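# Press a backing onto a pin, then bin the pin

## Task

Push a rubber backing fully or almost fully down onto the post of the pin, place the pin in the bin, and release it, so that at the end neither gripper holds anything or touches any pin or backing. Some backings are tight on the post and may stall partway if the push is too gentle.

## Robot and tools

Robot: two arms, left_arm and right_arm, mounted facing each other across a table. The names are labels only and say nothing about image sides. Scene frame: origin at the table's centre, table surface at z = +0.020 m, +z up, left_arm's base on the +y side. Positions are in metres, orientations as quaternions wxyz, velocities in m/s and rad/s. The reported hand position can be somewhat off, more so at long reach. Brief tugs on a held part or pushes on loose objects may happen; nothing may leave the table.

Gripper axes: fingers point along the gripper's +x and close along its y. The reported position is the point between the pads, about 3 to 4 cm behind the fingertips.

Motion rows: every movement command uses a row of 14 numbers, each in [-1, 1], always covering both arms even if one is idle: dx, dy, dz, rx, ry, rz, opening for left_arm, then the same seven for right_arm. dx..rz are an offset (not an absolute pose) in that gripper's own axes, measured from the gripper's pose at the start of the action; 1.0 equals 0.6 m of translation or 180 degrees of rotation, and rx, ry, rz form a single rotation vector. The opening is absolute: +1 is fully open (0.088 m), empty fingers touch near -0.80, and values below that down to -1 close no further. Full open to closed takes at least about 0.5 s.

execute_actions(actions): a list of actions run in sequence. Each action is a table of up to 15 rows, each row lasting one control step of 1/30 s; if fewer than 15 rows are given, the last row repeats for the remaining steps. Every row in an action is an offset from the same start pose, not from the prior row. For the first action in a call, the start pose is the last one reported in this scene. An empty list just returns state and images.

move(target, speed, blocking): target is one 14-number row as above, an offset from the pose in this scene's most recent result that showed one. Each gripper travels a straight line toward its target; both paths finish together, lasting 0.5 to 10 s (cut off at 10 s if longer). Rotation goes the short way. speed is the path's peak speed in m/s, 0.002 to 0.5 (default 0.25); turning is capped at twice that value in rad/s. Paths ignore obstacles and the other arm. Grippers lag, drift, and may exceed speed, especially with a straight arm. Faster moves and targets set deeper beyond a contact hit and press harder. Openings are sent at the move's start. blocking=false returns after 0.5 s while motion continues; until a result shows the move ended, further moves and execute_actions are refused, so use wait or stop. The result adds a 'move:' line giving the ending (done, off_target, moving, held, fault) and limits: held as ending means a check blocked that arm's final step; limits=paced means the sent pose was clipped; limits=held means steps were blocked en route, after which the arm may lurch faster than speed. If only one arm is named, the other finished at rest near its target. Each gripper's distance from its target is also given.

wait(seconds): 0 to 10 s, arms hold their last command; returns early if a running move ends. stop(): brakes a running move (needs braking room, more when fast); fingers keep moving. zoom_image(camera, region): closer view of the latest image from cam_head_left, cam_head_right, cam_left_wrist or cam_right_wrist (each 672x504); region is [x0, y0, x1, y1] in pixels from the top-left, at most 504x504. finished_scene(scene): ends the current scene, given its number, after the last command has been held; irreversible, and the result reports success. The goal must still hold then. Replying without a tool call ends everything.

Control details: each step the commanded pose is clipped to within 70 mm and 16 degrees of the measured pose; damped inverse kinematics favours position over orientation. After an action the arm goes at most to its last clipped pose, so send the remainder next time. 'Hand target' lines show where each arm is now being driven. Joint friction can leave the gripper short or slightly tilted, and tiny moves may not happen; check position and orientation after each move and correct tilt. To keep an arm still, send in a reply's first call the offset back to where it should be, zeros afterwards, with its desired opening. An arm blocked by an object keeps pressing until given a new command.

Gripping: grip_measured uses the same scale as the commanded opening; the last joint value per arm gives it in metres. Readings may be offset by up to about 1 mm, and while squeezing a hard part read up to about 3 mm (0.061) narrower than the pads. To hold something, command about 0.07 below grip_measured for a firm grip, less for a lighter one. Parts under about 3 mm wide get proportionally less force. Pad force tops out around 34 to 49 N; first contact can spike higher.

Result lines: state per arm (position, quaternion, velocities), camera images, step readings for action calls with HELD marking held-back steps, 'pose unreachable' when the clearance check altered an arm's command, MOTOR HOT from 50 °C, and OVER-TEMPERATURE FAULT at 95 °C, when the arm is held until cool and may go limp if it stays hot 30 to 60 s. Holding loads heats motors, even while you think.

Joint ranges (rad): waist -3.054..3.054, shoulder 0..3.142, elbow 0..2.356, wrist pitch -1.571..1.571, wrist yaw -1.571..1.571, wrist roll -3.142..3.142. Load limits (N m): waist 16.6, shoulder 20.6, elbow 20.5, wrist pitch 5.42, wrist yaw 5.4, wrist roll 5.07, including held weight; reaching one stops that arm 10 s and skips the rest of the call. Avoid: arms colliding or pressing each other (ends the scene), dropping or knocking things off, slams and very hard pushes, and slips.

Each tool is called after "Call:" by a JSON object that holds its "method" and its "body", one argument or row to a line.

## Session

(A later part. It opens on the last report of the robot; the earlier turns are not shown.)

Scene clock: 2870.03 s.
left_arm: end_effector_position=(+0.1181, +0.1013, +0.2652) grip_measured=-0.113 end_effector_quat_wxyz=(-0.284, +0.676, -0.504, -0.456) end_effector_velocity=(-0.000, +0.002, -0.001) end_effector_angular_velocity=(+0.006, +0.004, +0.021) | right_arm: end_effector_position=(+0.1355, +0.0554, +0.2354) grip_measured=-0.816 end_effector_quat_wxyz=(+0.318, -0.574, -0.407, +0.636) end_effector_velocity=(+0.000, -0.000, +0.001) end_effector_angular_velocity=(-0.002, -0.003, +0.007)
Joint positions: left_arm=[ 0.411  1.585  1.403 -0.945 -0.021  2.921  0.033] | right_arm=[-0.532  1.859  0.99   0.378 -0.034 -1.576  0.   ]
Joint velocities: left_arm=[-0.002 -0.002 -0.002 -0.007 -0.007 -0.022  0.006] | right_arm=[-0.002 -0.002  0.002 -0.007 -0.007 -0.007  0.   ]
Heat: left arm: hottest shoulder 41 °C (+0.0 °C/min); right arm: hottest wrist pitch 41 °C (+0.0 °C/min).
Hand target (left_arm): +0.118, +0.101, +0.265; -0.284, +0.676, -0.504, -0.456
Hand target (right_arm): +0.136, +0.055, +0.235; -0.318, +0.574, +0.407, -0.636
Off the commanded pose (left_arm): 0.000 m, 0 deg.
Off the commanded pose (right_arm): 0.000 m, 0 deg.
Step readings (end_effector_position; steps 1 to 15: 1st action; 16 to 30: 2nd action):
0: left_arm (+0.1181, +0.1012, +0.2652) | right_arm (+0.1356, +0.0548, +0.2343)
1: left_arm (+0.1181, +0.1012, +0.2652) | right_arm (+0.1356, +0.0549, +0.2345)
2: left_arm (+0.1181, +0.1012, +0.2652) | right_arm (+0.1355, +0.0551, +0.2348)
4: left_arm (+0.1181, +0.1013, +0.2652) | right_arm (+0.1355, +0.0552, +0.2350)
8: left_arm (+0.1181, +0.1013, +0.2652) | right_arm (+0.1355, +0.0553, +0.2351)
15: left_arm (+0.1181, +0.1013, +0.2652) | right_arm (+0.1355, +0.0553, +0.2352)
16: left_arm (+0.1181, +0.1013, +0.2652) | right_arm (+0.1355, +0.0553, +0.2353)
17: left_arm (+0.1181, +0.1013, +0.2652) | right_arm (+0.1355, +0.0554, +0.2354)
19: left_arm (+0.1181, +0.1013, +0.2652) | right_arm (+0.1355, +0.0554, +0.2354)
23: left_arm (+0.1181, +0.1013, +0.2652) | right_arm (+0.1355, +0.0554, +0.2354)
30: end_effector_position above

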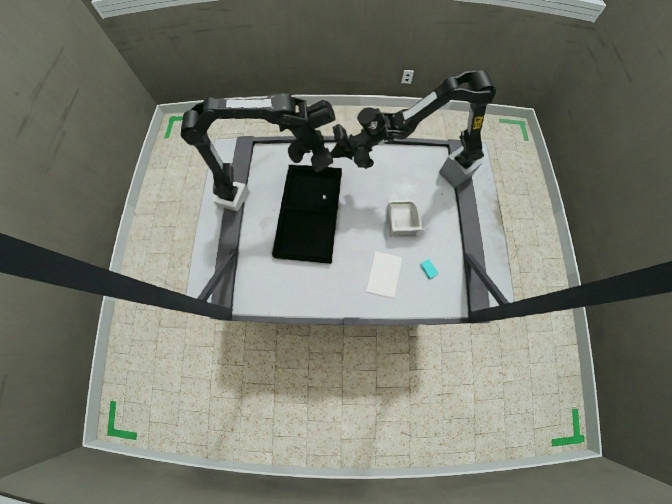

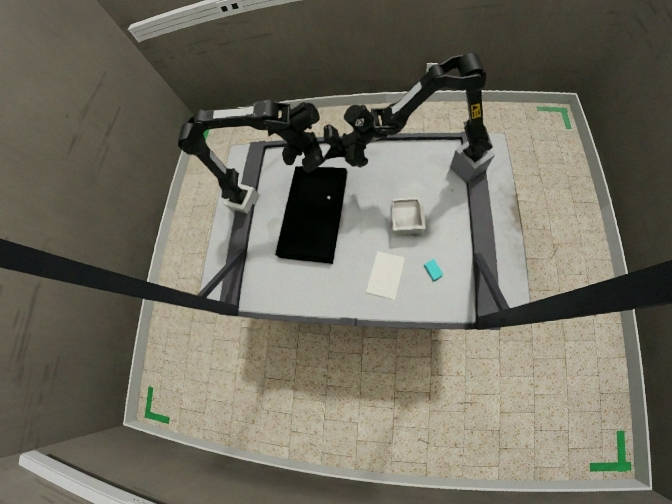

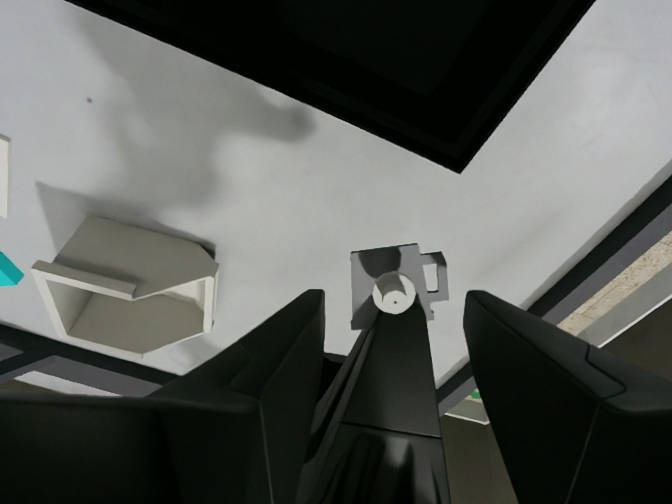

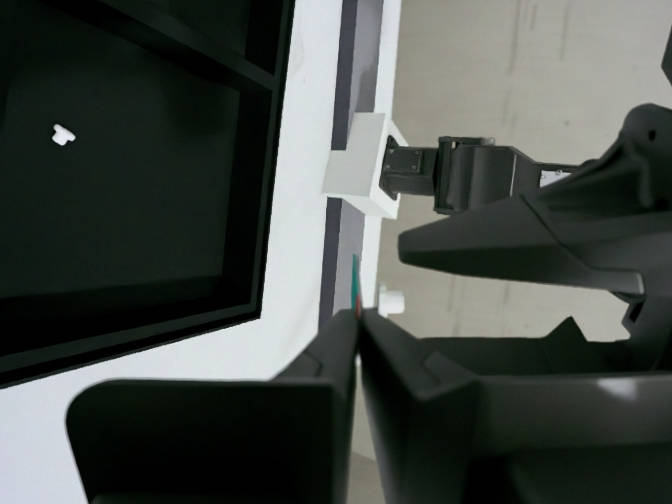

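Call:
{"method": "move", "body": {
  "target": [0.03,-0.001,0.009,0,0,0,-0.1, 0,0,0,0,0,0,-1],
  "speed": 0.03
}}

Call:
{"method": "zoom_image", "body": {
  "camera": "cam_right_wrist",
  "region": [290, 210, 450, 370]
}}

Call:
{"method": "zoom_image", "body": {
  "camera": "cam_left_wrist",
  "region": [310, 230, 490, 410]
}}

Scene clock: 2889.03 s.
left_arm: end_effector_position=(+0.1186, +0.0974, +0.2533) grip_measured=-0.103 end_effector_quat_wxyz=(-0.279, +0.679, -0.508, -0.451) end_effector_velocity=(-0.000, +0.002, -0.001) end_effector_angular_velocity=(+0.009, -0.009, -0.006) | right_arm: end_effector_position=(+0.1355, +0.0554, +0.2354) grip_measured=-0.816 end_effector_quat_wxyz=(+0.318, -0.574, -0.407, +0.636) end_effector_velocity=(+0.000, -0.003, -0.006) end_effector_angular_velocity=(-0.026, -0.006, +0.007)
Joint positions: left_arm=[ 0.411  1.586  1.35  -0.875 -0.021  2.921  0.034] | right_arm=[-0.532  1.859  0.99   0.378 -0.034 -1.576  0.   ]
Joint velocities: left_arm=[-0.002 -0.002 -0.002 -0.007 -0.007  0.007 -0.   ] | right_arm=[-0.002  0.002 -0.002 -0.022 -0.007 -0.007  0.   ]
Heat: left arm: hottest shoulder 39 °C (-2.0 °C/min); right arm: hottest wrist pitch 42 °C (+1.0 °C/min).
Hand target (left_arm): +0.118, +0.099, +0.247; -0.284, +0.676, -0.504, -0.456
Hand target (right_arm): +0.136, +0.055, +0.235; -0.318, +0.574, +0.407, -0.636
Off the commanded pose (left_arm): 0.007 m, 1 deg.
Off the commanded pose (right_arm): 0.000 m, 0 deg.
move: done

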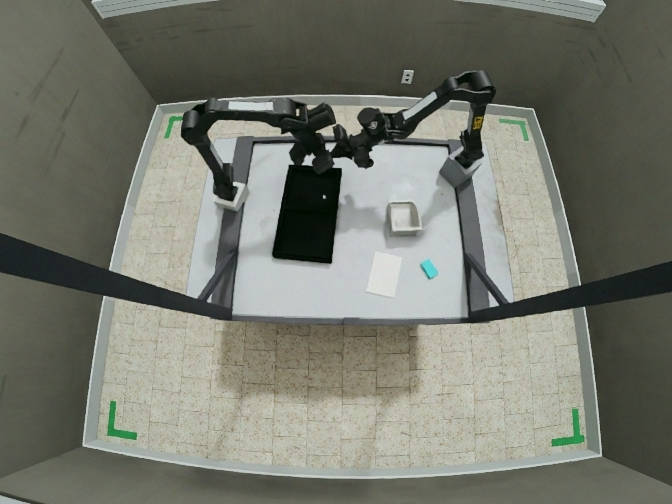

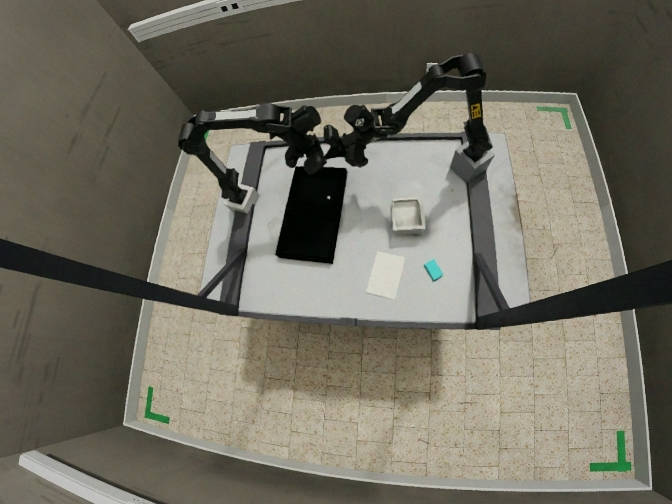

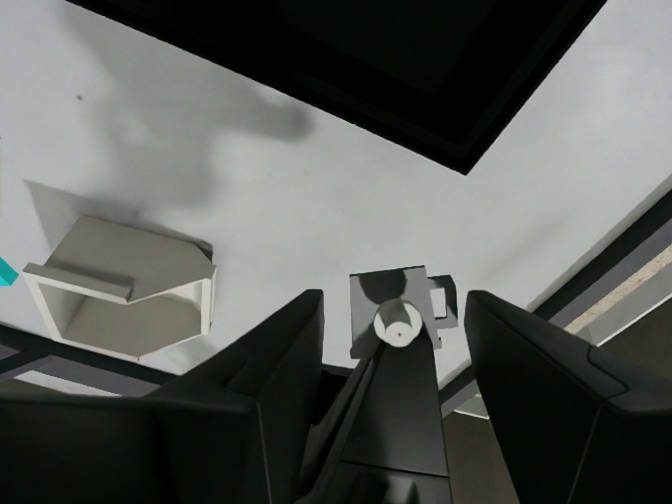

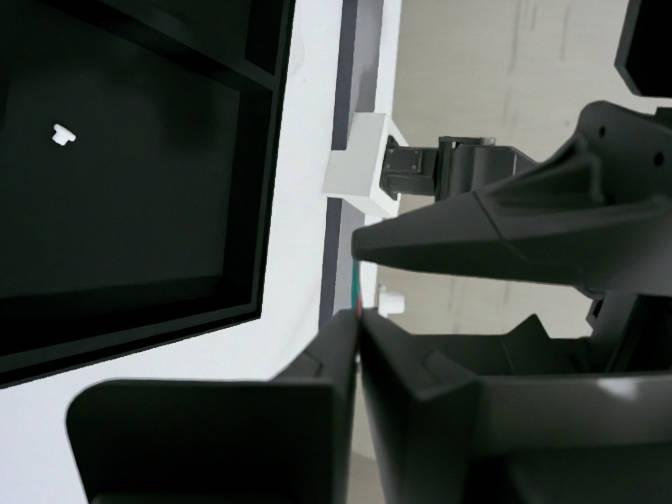

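Region (290, 210, 450, 370) of cam_right_wrist's 672x504 image, scaled by 3.150, with more detail than that image has.

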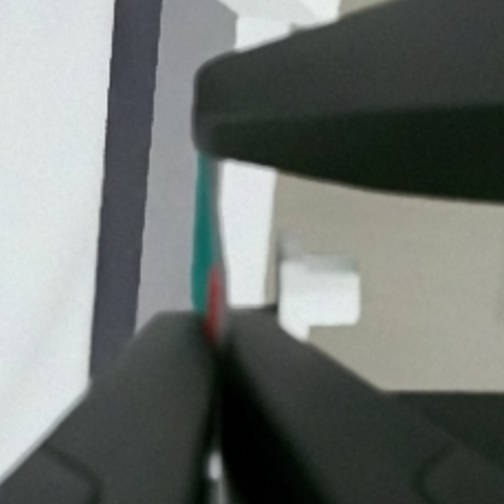

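Region (310, 230, 490, 410) of cam_left_wrist's 672x504 image, scaled by 2.800, with more detail than that image has.

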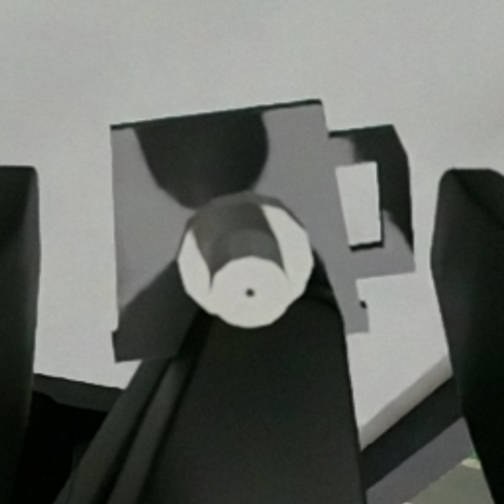

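Call:
{"method": "move", "body": {
  "target": [0.017,-0.006,0.003,0,0,0,-0.1, 0,0,0,0,0,0,-1],
  "speed": 0.03
}}

Call:
{"method": "zoom_image", "body": {
  "camera": "cam_right_wrist",
  "region": [290, 210, 450, 370]
}}

Call:
{"method": "zoom_image", "body": {
  "camera": "cam_left_wrist",
  "region": [310, 230, 490, 410]
}}

Scene clock: 2901.07 s.
left_arm: end_effector_position=(+0.1216, +0.0944, +0.2501) grip_measured=-0.103 end_effector_quat_wxyz=(-0.274, +0.683, -0.510, -0.446) end_effector_velocity=(-0.000, +0.001, -0.001) end_effector_angular_velocity=(-0.004, +0.009, +0.006) | right_arm: end_effector_position=(+0.1355, +0.0554, +0.2354) grip_measured=-0.816 end_effector_quat_wxyz=(+0.318, -0.574, -0.407, +0.636) end_effector_velocity=(-0.002, -0.003, -0.004) end_effector_angular_velocity=(-0.021, -0.006, +0.012)
Joint positions: left_arm=[ 0.419  1.586  1.331 -0.838 -0.021  2.925  0.034] | right_arm=[-0.532  1.859  0.99   0.378 -0.034 -1.576  0.   ]
Joint velocities: left_arm=[ 0.002 -0.007 -0.012  0.007  0.007 -0.007 -0.   ] | right_arm=[ 0.002 -0.002 -0.002 -0.022 -0.007 -0.007  0.   ]
Heat: left arm: hottest shoulder 38 °C (-4.1 °C/min); right arm: hottest wrist pitch 42 °C (+0.0 °C/min).
Hand target (left_arm): +0.122, +0.096, +0.243; -0.279, +0.679, -0.508, -0.451
Hand target (right_arm): +0.136, +0.055, +0.235; -0.318, +0.574, +0.407, -0.636
Off the commanded pose (left_arm): 0.007 m, 1 deg.
Off the commanded pose (right_arm): 0.000 m, 0 deg.
move: done

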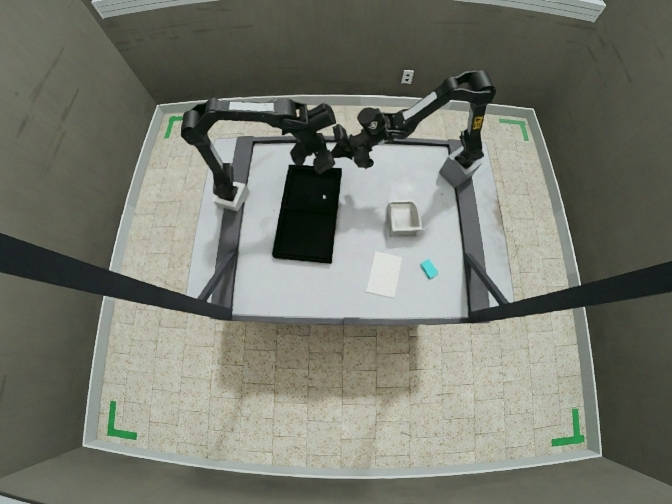

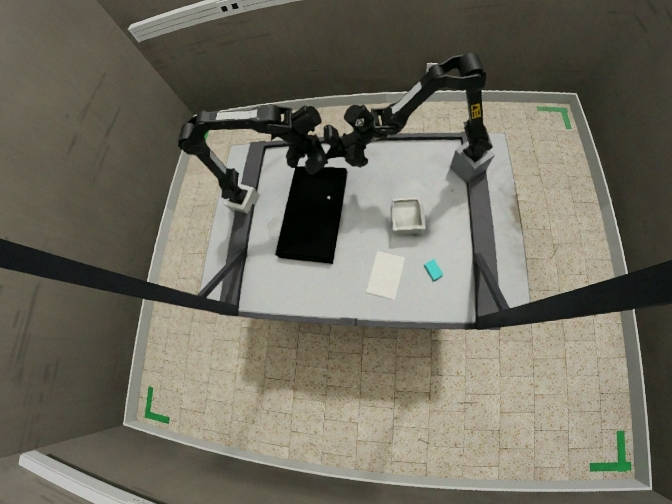

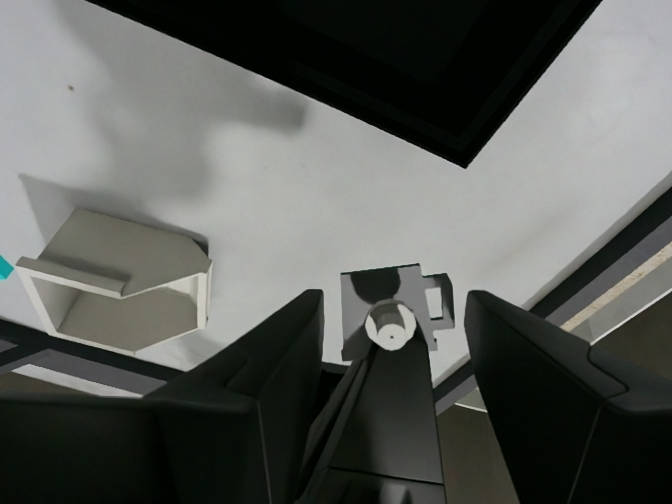

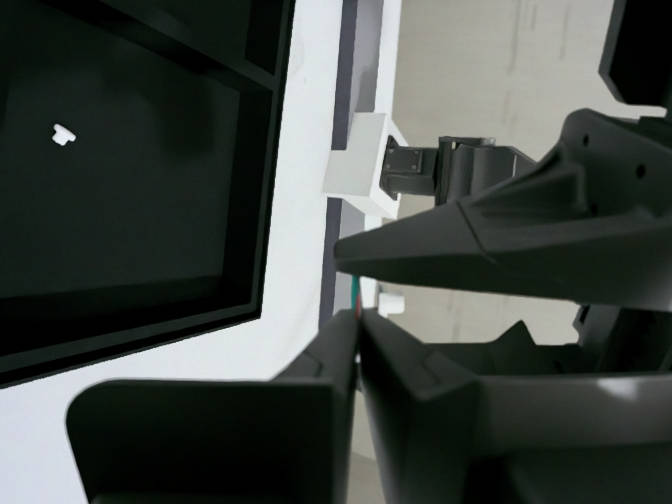

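Region (290, 210, 450, 370) of cam_right_wrist's 672x504 image, scaled by 3.150, with more detail than that image has.

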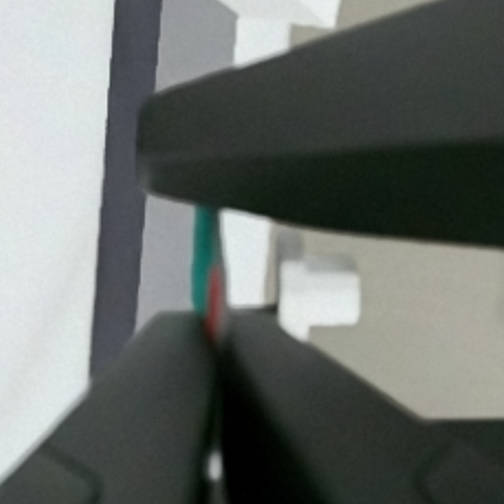

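Region (310, 230, 490, 410) of cam_left_wrist's 672x504 image, scaled by 2.800, with more detail than that image has.

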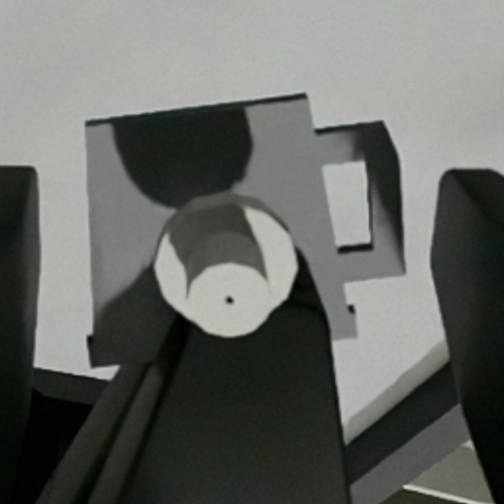

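Call:
{"method": "execute_actions", "body": {
  "actions": [
    [[0,-0.0015,0.007,0,-0.0062,-0.00135,-0.15, 0,0,0,0,0,0,-1]]
  ]
}}

Call:
{"method": "zoom_image", "body": {
  "camera": "cam_left_wrist",
  "region": [310, 230, 490, 410]
}}

Scene clock: 2922.03 s.
left_arm: end_effector_position=(+0.1211, +0.0980, +0.2482) grip_measured=-0.147 end_effector_quat_wxyz=(-0.279, +0.680, -0.506, -0.451) end_effector_velocity=(+0.000, +0.000, -0.001) end_effector_angular_velocity=(-0.001, -0.010, -0.006) | right_arm: end_effector_position=(+0.1355, +0.0554, +0.2354) grip_measured=-0.816 end_effector_quat_wxyz=(+0.318, -0.574, -0.407, +0.636) end_effector_velocity=(-0.002, -0.002, -0.003) end_effector_angular_velocity=(-0.012, +0.002, +0.020)
Joint positions: left_arm=[ 0.419  1.586  1.33  -0.857 -0.02   2.925  0.032] | right_arm=[-0.532  1.859  0.99   0.378 -0.034 -1.576  0.   ]
Joint velocities: left_arm=[-0.002 -0.002 -0.007  0.007 -0.007  0.007 -0.   ] | right_arm=[-0.002  0.002 -0.002 -0.007 -0.022 -0.007  0.   ]
Heat: left arm: hottest shoulder 36 °C (-6.0 °C/min); right arm: hottest wrist pitch 42 °C (+0.0 °C/min).
Hand target (left_arm): +0.121, +0.098, +0.248; -0.280, +0.680, -0.506, -0.452
Hand target (right_arm): +0.136, +0.055, +0.235; -0.318, +0.574, +0.407, -0.636
Off the commanded pose (left_arm): 0.000 m, 0 deg.
Off the commanded pose (right_arm): 0.000 m, 0 deg.
Step readings (end_effector_position):
0: left_arm (+0.1216, +0.0944, +0.2501) | right_arm (+0.1355, +0.0554, +0.2354)
1: left_arm (+0.1216, +0.0945, +0.2500) | right_arm (+0.1355, +0.0554, +0.2354)
2: left_arm (+0.1215, +0.0953, +0.2496) | right_arm (+0.1355, +0.0554, +0.2354)
4: left_arm (+0.1212, +0.0970, +0.2487) | right_arm (+0.1355, +0.0554, +0.2354)
8: left_arm (+0.1211, +0.0977, +0.2484) | right_arm (+0.1355, +0.0554, +0.2354)
15: end_effector_position above

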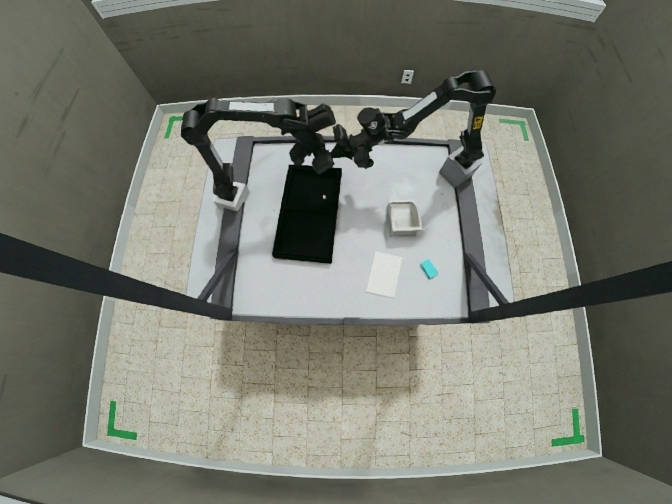

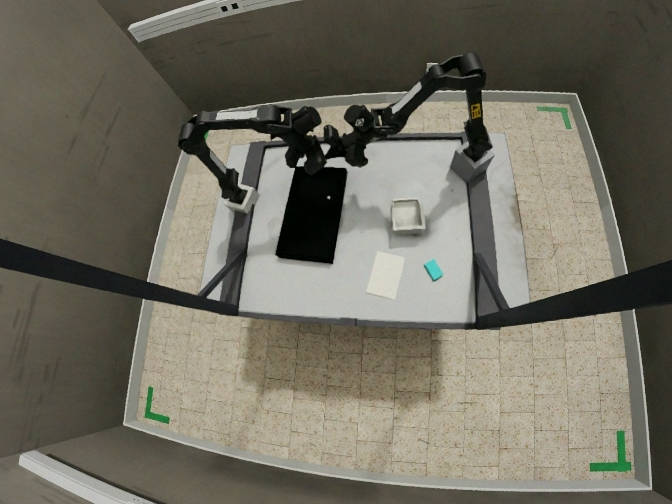

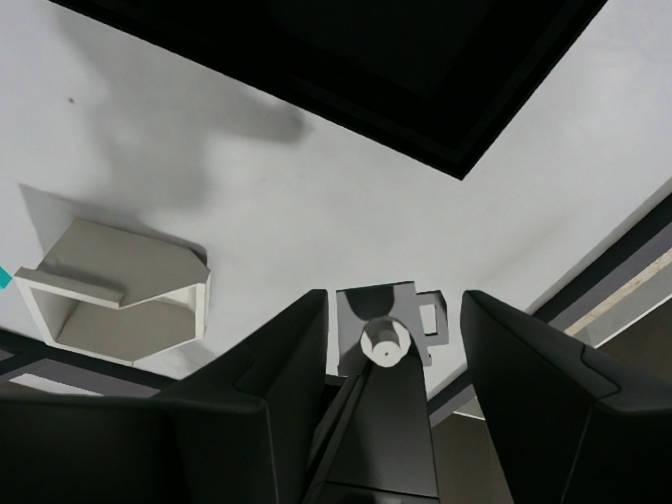

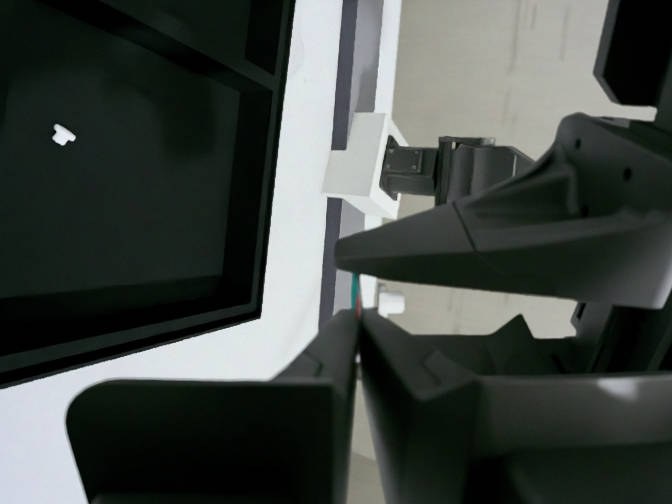

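Region (310, 230, 490, 410) of cam_left_wrist's 672x504 image, scaled by 2.800, with more detail than that image has.

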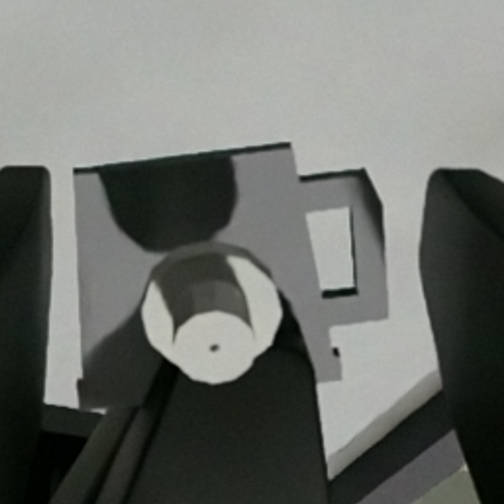

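Call:
{"method": "execute_actions", "body": {
  "actions": [
    [[0,0,0,0,0,0,-0.18, 0,0,0,0,0,0,-1],[0,0,0,0,0,0,-0.2, 0,0,0,0,0,0,-1],[0,0,0,0,0,0,-0.22, 0,0,0,0,0,0,-1],[0,0,0,0,0,0,-0.23, 0,0,0,0,0,0,-1],[0,0,0,0,0,0,-0.24, 0,0,0,0,0,0,-1],[0,0,0,0,0,0,-0.25, 0,0,0,0,0,0,-1],[0,0,0,0,0,0,-0.26, 0,0,0,0,0,0,-1],[0,0,0,0,0,0,-0.27, 0,0,0,0,0,0,-1],[0,0,0,0,0,0,-0.28, 0,0,0,0,0,0,-1],[0,0,0,0,0,0,-0.29, 0,0,0,0,0,0,-1],[0,0,0,0,0,0,-0.30, 0,0,0,0,0,0,-1]]
  ]
}}

Call:
{"method": "zoom_image", "body": {
  "camera": "cam_left_wrist",
  "region": [310, 230, 490, 410]
}}

Scene clock: 2936.23 s.
left_arm: end_effector_position=(+0.1211, +0.0980, +0.2482) grip_measured=-0.289 end_effector_quat_wxyz=(-0.279, +0.680, -0.506, -0.451) end_effector_velocity=(-0.002, +0.002, -0.004) end_effector_angular_velocity=(+0.015, +0.012, +0.001) | right_arm: end_effector_position=(+0.1361, +0.0555, +0.2353) grip_measured=-0.816 end_effector_quat_wxyz=(+0.318, -0.574, -0.406, +0.636) end_effector_velocity=(+0.002, +0.000, +0.002) end_effector_angular_velocity=(+0.008, -0.002, +0.003)
Joint positions: left_arm=[ 0.419  1.586  1.33  -0.857 -0.02   2.925  0.025] | right_arm=[-0.534  1.859  0.99   0.378 -0.033 -1.576  0.   ]
Joint velocities: left_arm=[-0.002  0.002 -0.007 -0.007  0.007 -0.007 -0.003] | right_arm=[-0.007 -0.002 -0.002  0.007 -0.007 -0.007  0.   ]
Heat: left arm: hottest shoulder 37 °C (-3.0 °C/min); right arm: hottest shoulder 42 °C (+1.0 °C/min).
Hand target (left_arm): +0.121, +0.098, +0.248; -0.279, +0.680, -0.506, -0.451
Hand target (right_arm): +0.136, +0.055, +0.235; -0.318, +0.574, +0.407, -0.636
Off the commanded pose (left_arm): 0.000 m, 0 deg.
Off the commanded pose (right_arm): 0.001 m, 0 deg.
Step readings (end_effector_position):
0: left_arm (+0.1211, +0.0980, +0.2482) | right_arm (+0.1355, +0.0554, +0.2354)
1: left_arm (+0.1211, +0.0980, +0.2482) | right_arm (+0.1355, +0.0554, +0.2354)
2: left_arm (+0.1211, +0.0980, +0.2482) | right_arm (+0.1355, +0.0554, +0.2354)
4: left_arm (+0.1211, +0.0980, +0.2482) | right_arm (+0.1355, +0.0554, +0.2354)
8: left_arm (+0.1211, +0.0980, +0.2482) | right_arm (+0.1355, +0.0554, +0.2354)
15: end_effector_position above

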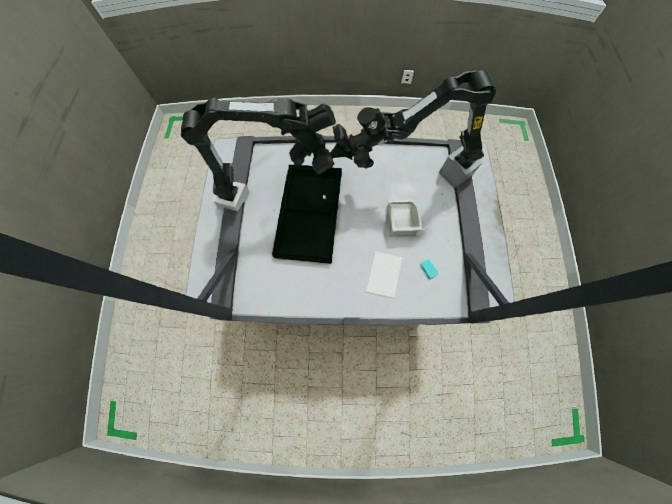

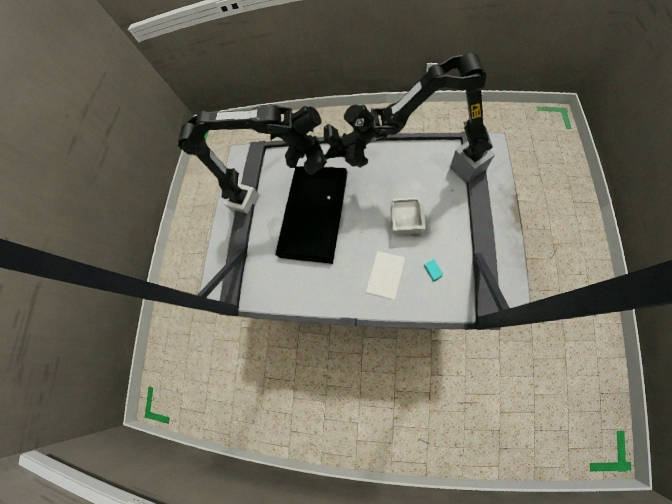

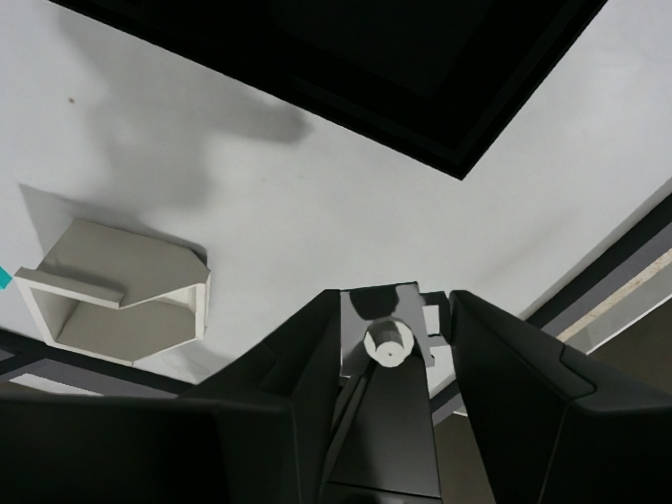

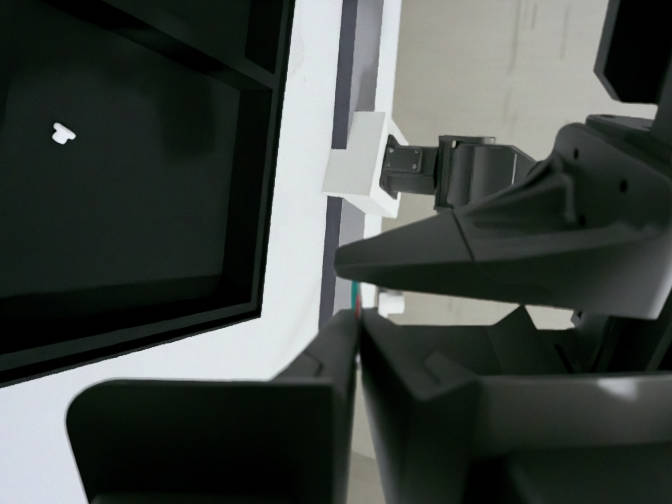

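Region (310, 230, 490, 410) of cam_left_wrist's 672x504 image, scaled by 2.800, with more detail than that image has.

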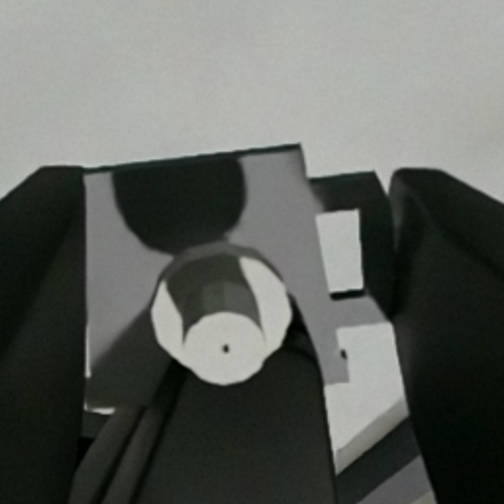

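Call:
{"method": "execute_actions", "body": {
  "actions": [
    [[0,0,0,0,0,0,-0.31, 0,0,0,0,0,0,-1],[0,0,0,0,0,0,-0.32, 0,0,0,0,0,0,-1],[0,0,0,0,0,0,-0.33, 0,0,0,0,0,0,-1],[0,0,0,0,0,0,-0.34, 0,0,0,0,0,0,-1],[0,0,0,0,0,0,-0.35, 0,0,0,0,0,0,-1],[0,0,0,0,0,0,-0.36, 0,0,0,0,0,0,-1],[0,0,0,0,0,0,-0.37, 0,0,0,0,0,0,-1],[0,0,0,0,0,0,-0.38, 0,0,0,0,0,0,-1]]
  ]
}}

Call:
{"method": "zoom_image", "body": {
  "camera": "cam_left_wrist",
  "region": [310, 230, 490, 410]
}}

Scene clock: 2942.03 s.
left_arm: end_effector_position=(+0.1211, +0.0980, +0.2482) grip_measured=-0.336 end_effector_quat_wxyz=(-0.279, +0.680, -0.506, -0.451) end_effector_velocity=(-0.000, +0.002, -0.001) end_effector_angular_velocity=(+0.009, -0.009, -0.006) | right_arm: end_effector_position=(+0.1361, +0.0555, +0.2353) grip_measured=-0.816 end_effector_quat_wxyz=(+0.318, -0.574, -0.406, +0.636) end_effector_velocity=(+0.000, -0.001, -0.001) end_effector_angular_velocity=(-0.007, -0.004, +0.007)
Joint positions: left_arm=[ 0.419  1.586  1.33  -0.857 -0.02   2.925  0.023] | right_arm=[-0.534  1.859  0.99   0.378 -0.033 -1.576  0.   ]
Joint velocities: left_arm=[-0.002 -0.002 -0.002 -0.007 -0.007  0.007 -0.   ] | right_arm=[-0.002 -0.002 -0.002 -0.007 -0.007 -0.007  0.   ]
Heat: left arm: hottest shoulder 37 °C (-2.0 °C/min); right arm: hottest wrist pitch 43 °C (+2.0 °C/min).
Hand target (left_arm): +0.121, +0.098, +0.248; -0.279, +0.680, -0.506, -0.451
Hand target (right_arm): +0.136, +0.055, +0.235; -0.318, +0.574, +0.407, -0.636
Off the commanded pose (left_arm): 0.000 m, 0 deg.
Off the commanded pose (right_arm): 0.000 m, 0 deg.
Step readings (end_effector_position):
0: left_arm (+0.1211, +0.0980, +0.2482) | right_arm (+0.1361, +0.0555, +0.2353)
1: left_arm (+0.1211, +0.0980, +0.2482) | right_arm (+0.1361, +0.0555, +0.2353)
2: left_arm (+0.1211, +0.0980, +0.2482) | right_arm (+0.1361, +0.0555, +0.2353)
4: left_arm (+0.1211, +0.0980, +0.2482) | right_arm (+0.1361, +0.0555, +0.2353)
8: left_arm (+0.1211, +0.0980, +0.2482) | right_arm (+0.1361, +0.0555, +0.2353)
15: end_effector_position above

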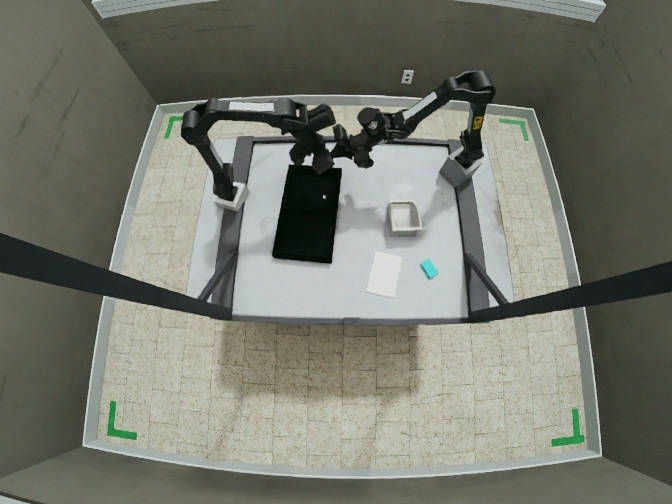

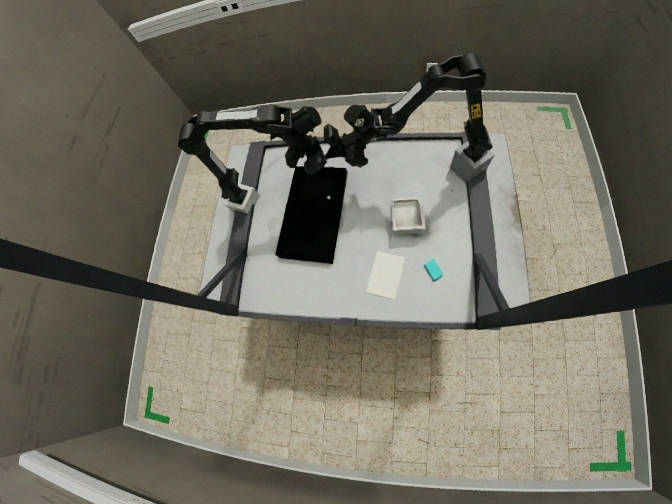

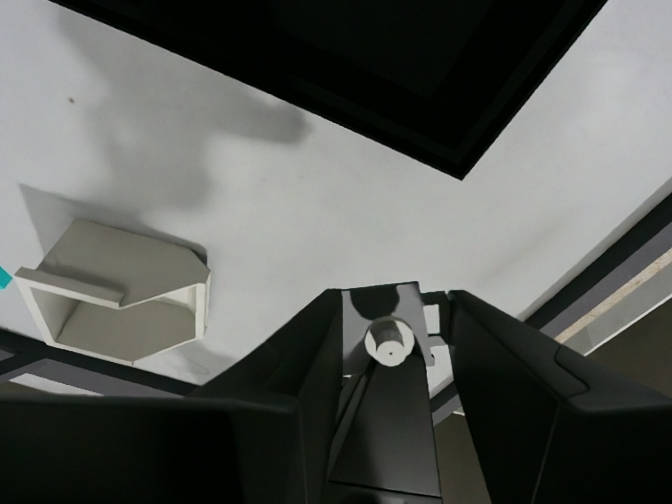

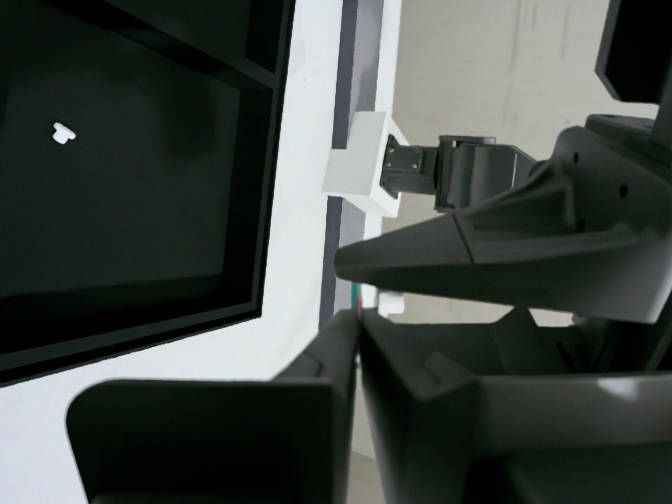

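Region (310, 230, 490, 410) of cam_left_wrist's 672x504 image, scaled by 2.800, with more detail than that image has.

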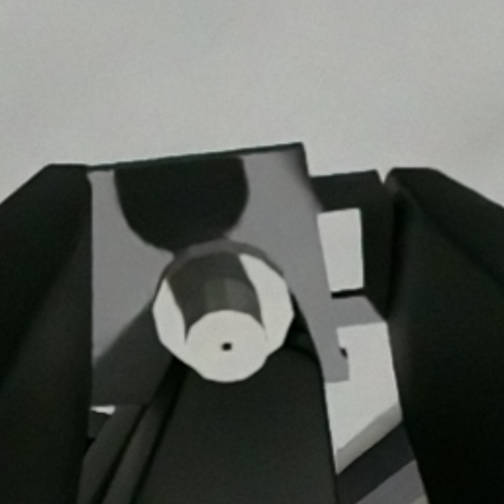

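Call:
{"method": "execute_actions", "body": {
  "actions": [
    [[0,0,0,0,0,0,-0.4, 0,0,0,0,0,0,-0.78],[0,0,0,0,0,0,-0.4, 0,0,0,0,0,0,-0.76],[0,0,0,0,0,0,-0.4, 0,0,0,0,0,0,-0.74],[0,0,0,0,0,0,-0.4, 0,0,0,0,0,0,-0.725]]
  ]
}}

Call:
{"method": "zoom_image", "body": {
  "camera": "cam_right_wrist",
  "region": [290, 230, 450, 390]
}}

Scene clock: 2955.10 s.
left_arm: end_effector_position=(+0.1211, +0.0980, +0.2482) grip_measured=-0.336 end_effector_quat_wxyz=(-0.279, +0.680, -0.506, -0.451) end_effector_velocity=(+0.002, +0.005, -0.002) end_effector_angular_velocity=(+0.024, -0.013, +0.014) | right_arm: end_effector_position=(+0.1361, +0.0555, +0.2353) grip_measured=-0.729 end_effector_quat_wxyz=(+0.318, -0.574, -0.406, +0.636) end_effector_velocity=(-0.000, -0.000, +0.001) end_effector_angular_velocity=(+0.001, -0.023, +0.006)
Joint positions: left_arm=[ 0.419  1.586  1.33  -0.857 -0.02   2.925  0.023] | right_arm=[-0.534  1.859  0.99   0.378 -0.033 -1.576  0.003]
Joint velocities: left_arm=[-0.002 -0.002 -0.002 -0.022 -0.022 -0.007 -0.   ] | right_arm=[ 0.002 -0.002  0.002 -0.007  0.007 -0.022  0.001]
Heat: left arm: hottest shoulder 37 °C (-1.0 °C/min); right arm: hottest shoulder 43 °C (+1.0 °C/min).
Hand target (left_arm): +0.121, +0.098, +0.248; -0.279, +0.680, -0.506, -0.451
Hand target (right_arm): +0.136, +0.055, +0.235; -0.318, +0.574, +0.406, -0.636
Off the commanded pose (left_arm): 0.000 m, 0 deg.
Off the commanded pose (right_arm): 0.000 m, 0 deg.
Step readings (end_effector_position):
0: left_arm (+0.1211, +0.0980, +0.2482) | right_arm (+0.1361, +0.0555, +0.2353)
1: left_arm (+0.1211, +0.0980, +0.2482) | right_arm (+0.1361, +0.0555, +0.2353)
2: left_arm (+0.1211, +0.0980, +0.2482) | right_arm (+0.1361, +0.0555, +0.2353)
4: left_arm (+0.1211, +0.0980, +0.2482) | right_arm (+0.1361, +0.0555, +0.2353)
8: left_arm (+0.1211, +0.0980, +0.2482) | right_arm (+0.1361, +0.0555, +0.2353)
15: end_effector_position above

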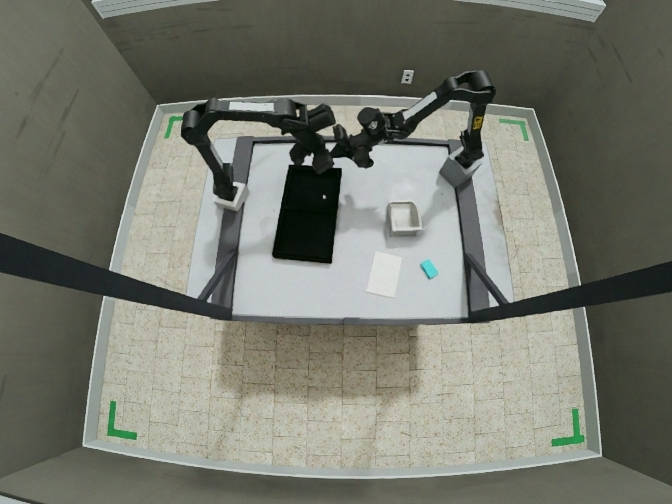

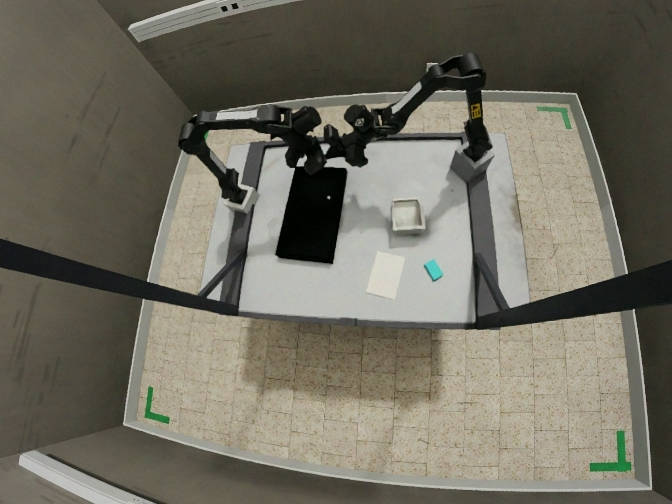

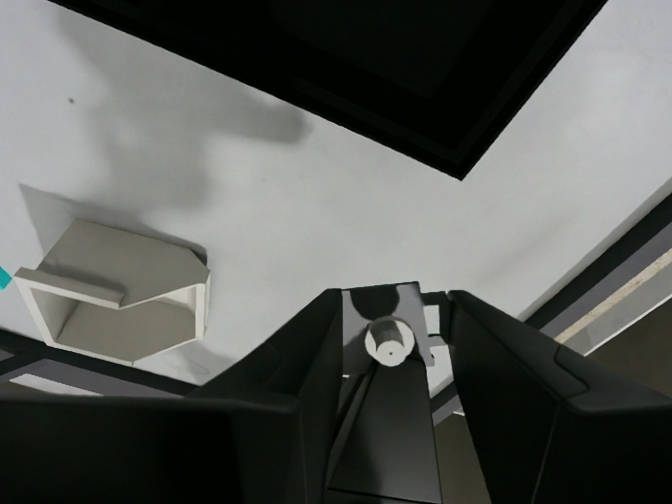

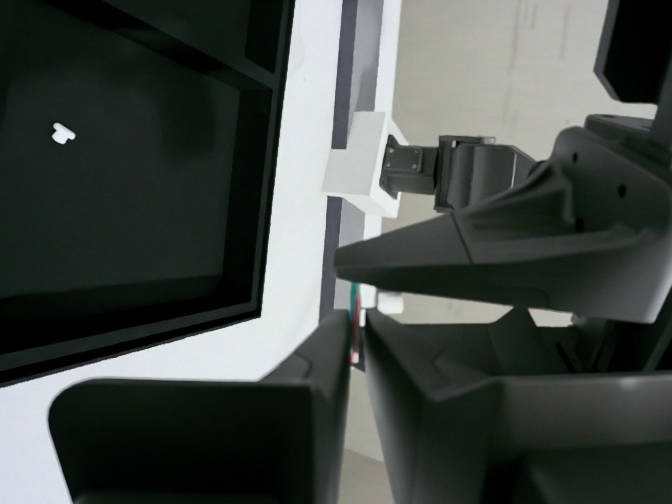

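Region (290, 230, 450, 390) of cam_right_wrist's 672x504 image, scaled by 3.150, with more detail than that image has.

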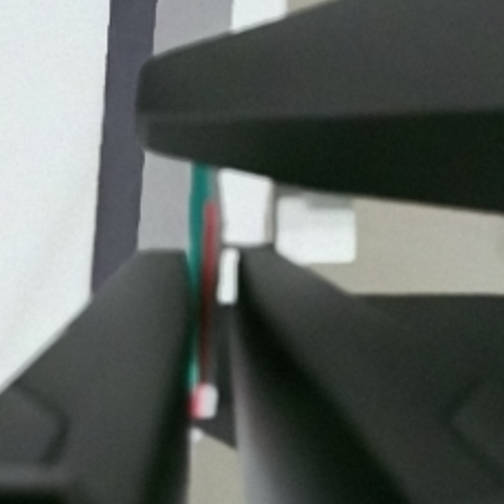

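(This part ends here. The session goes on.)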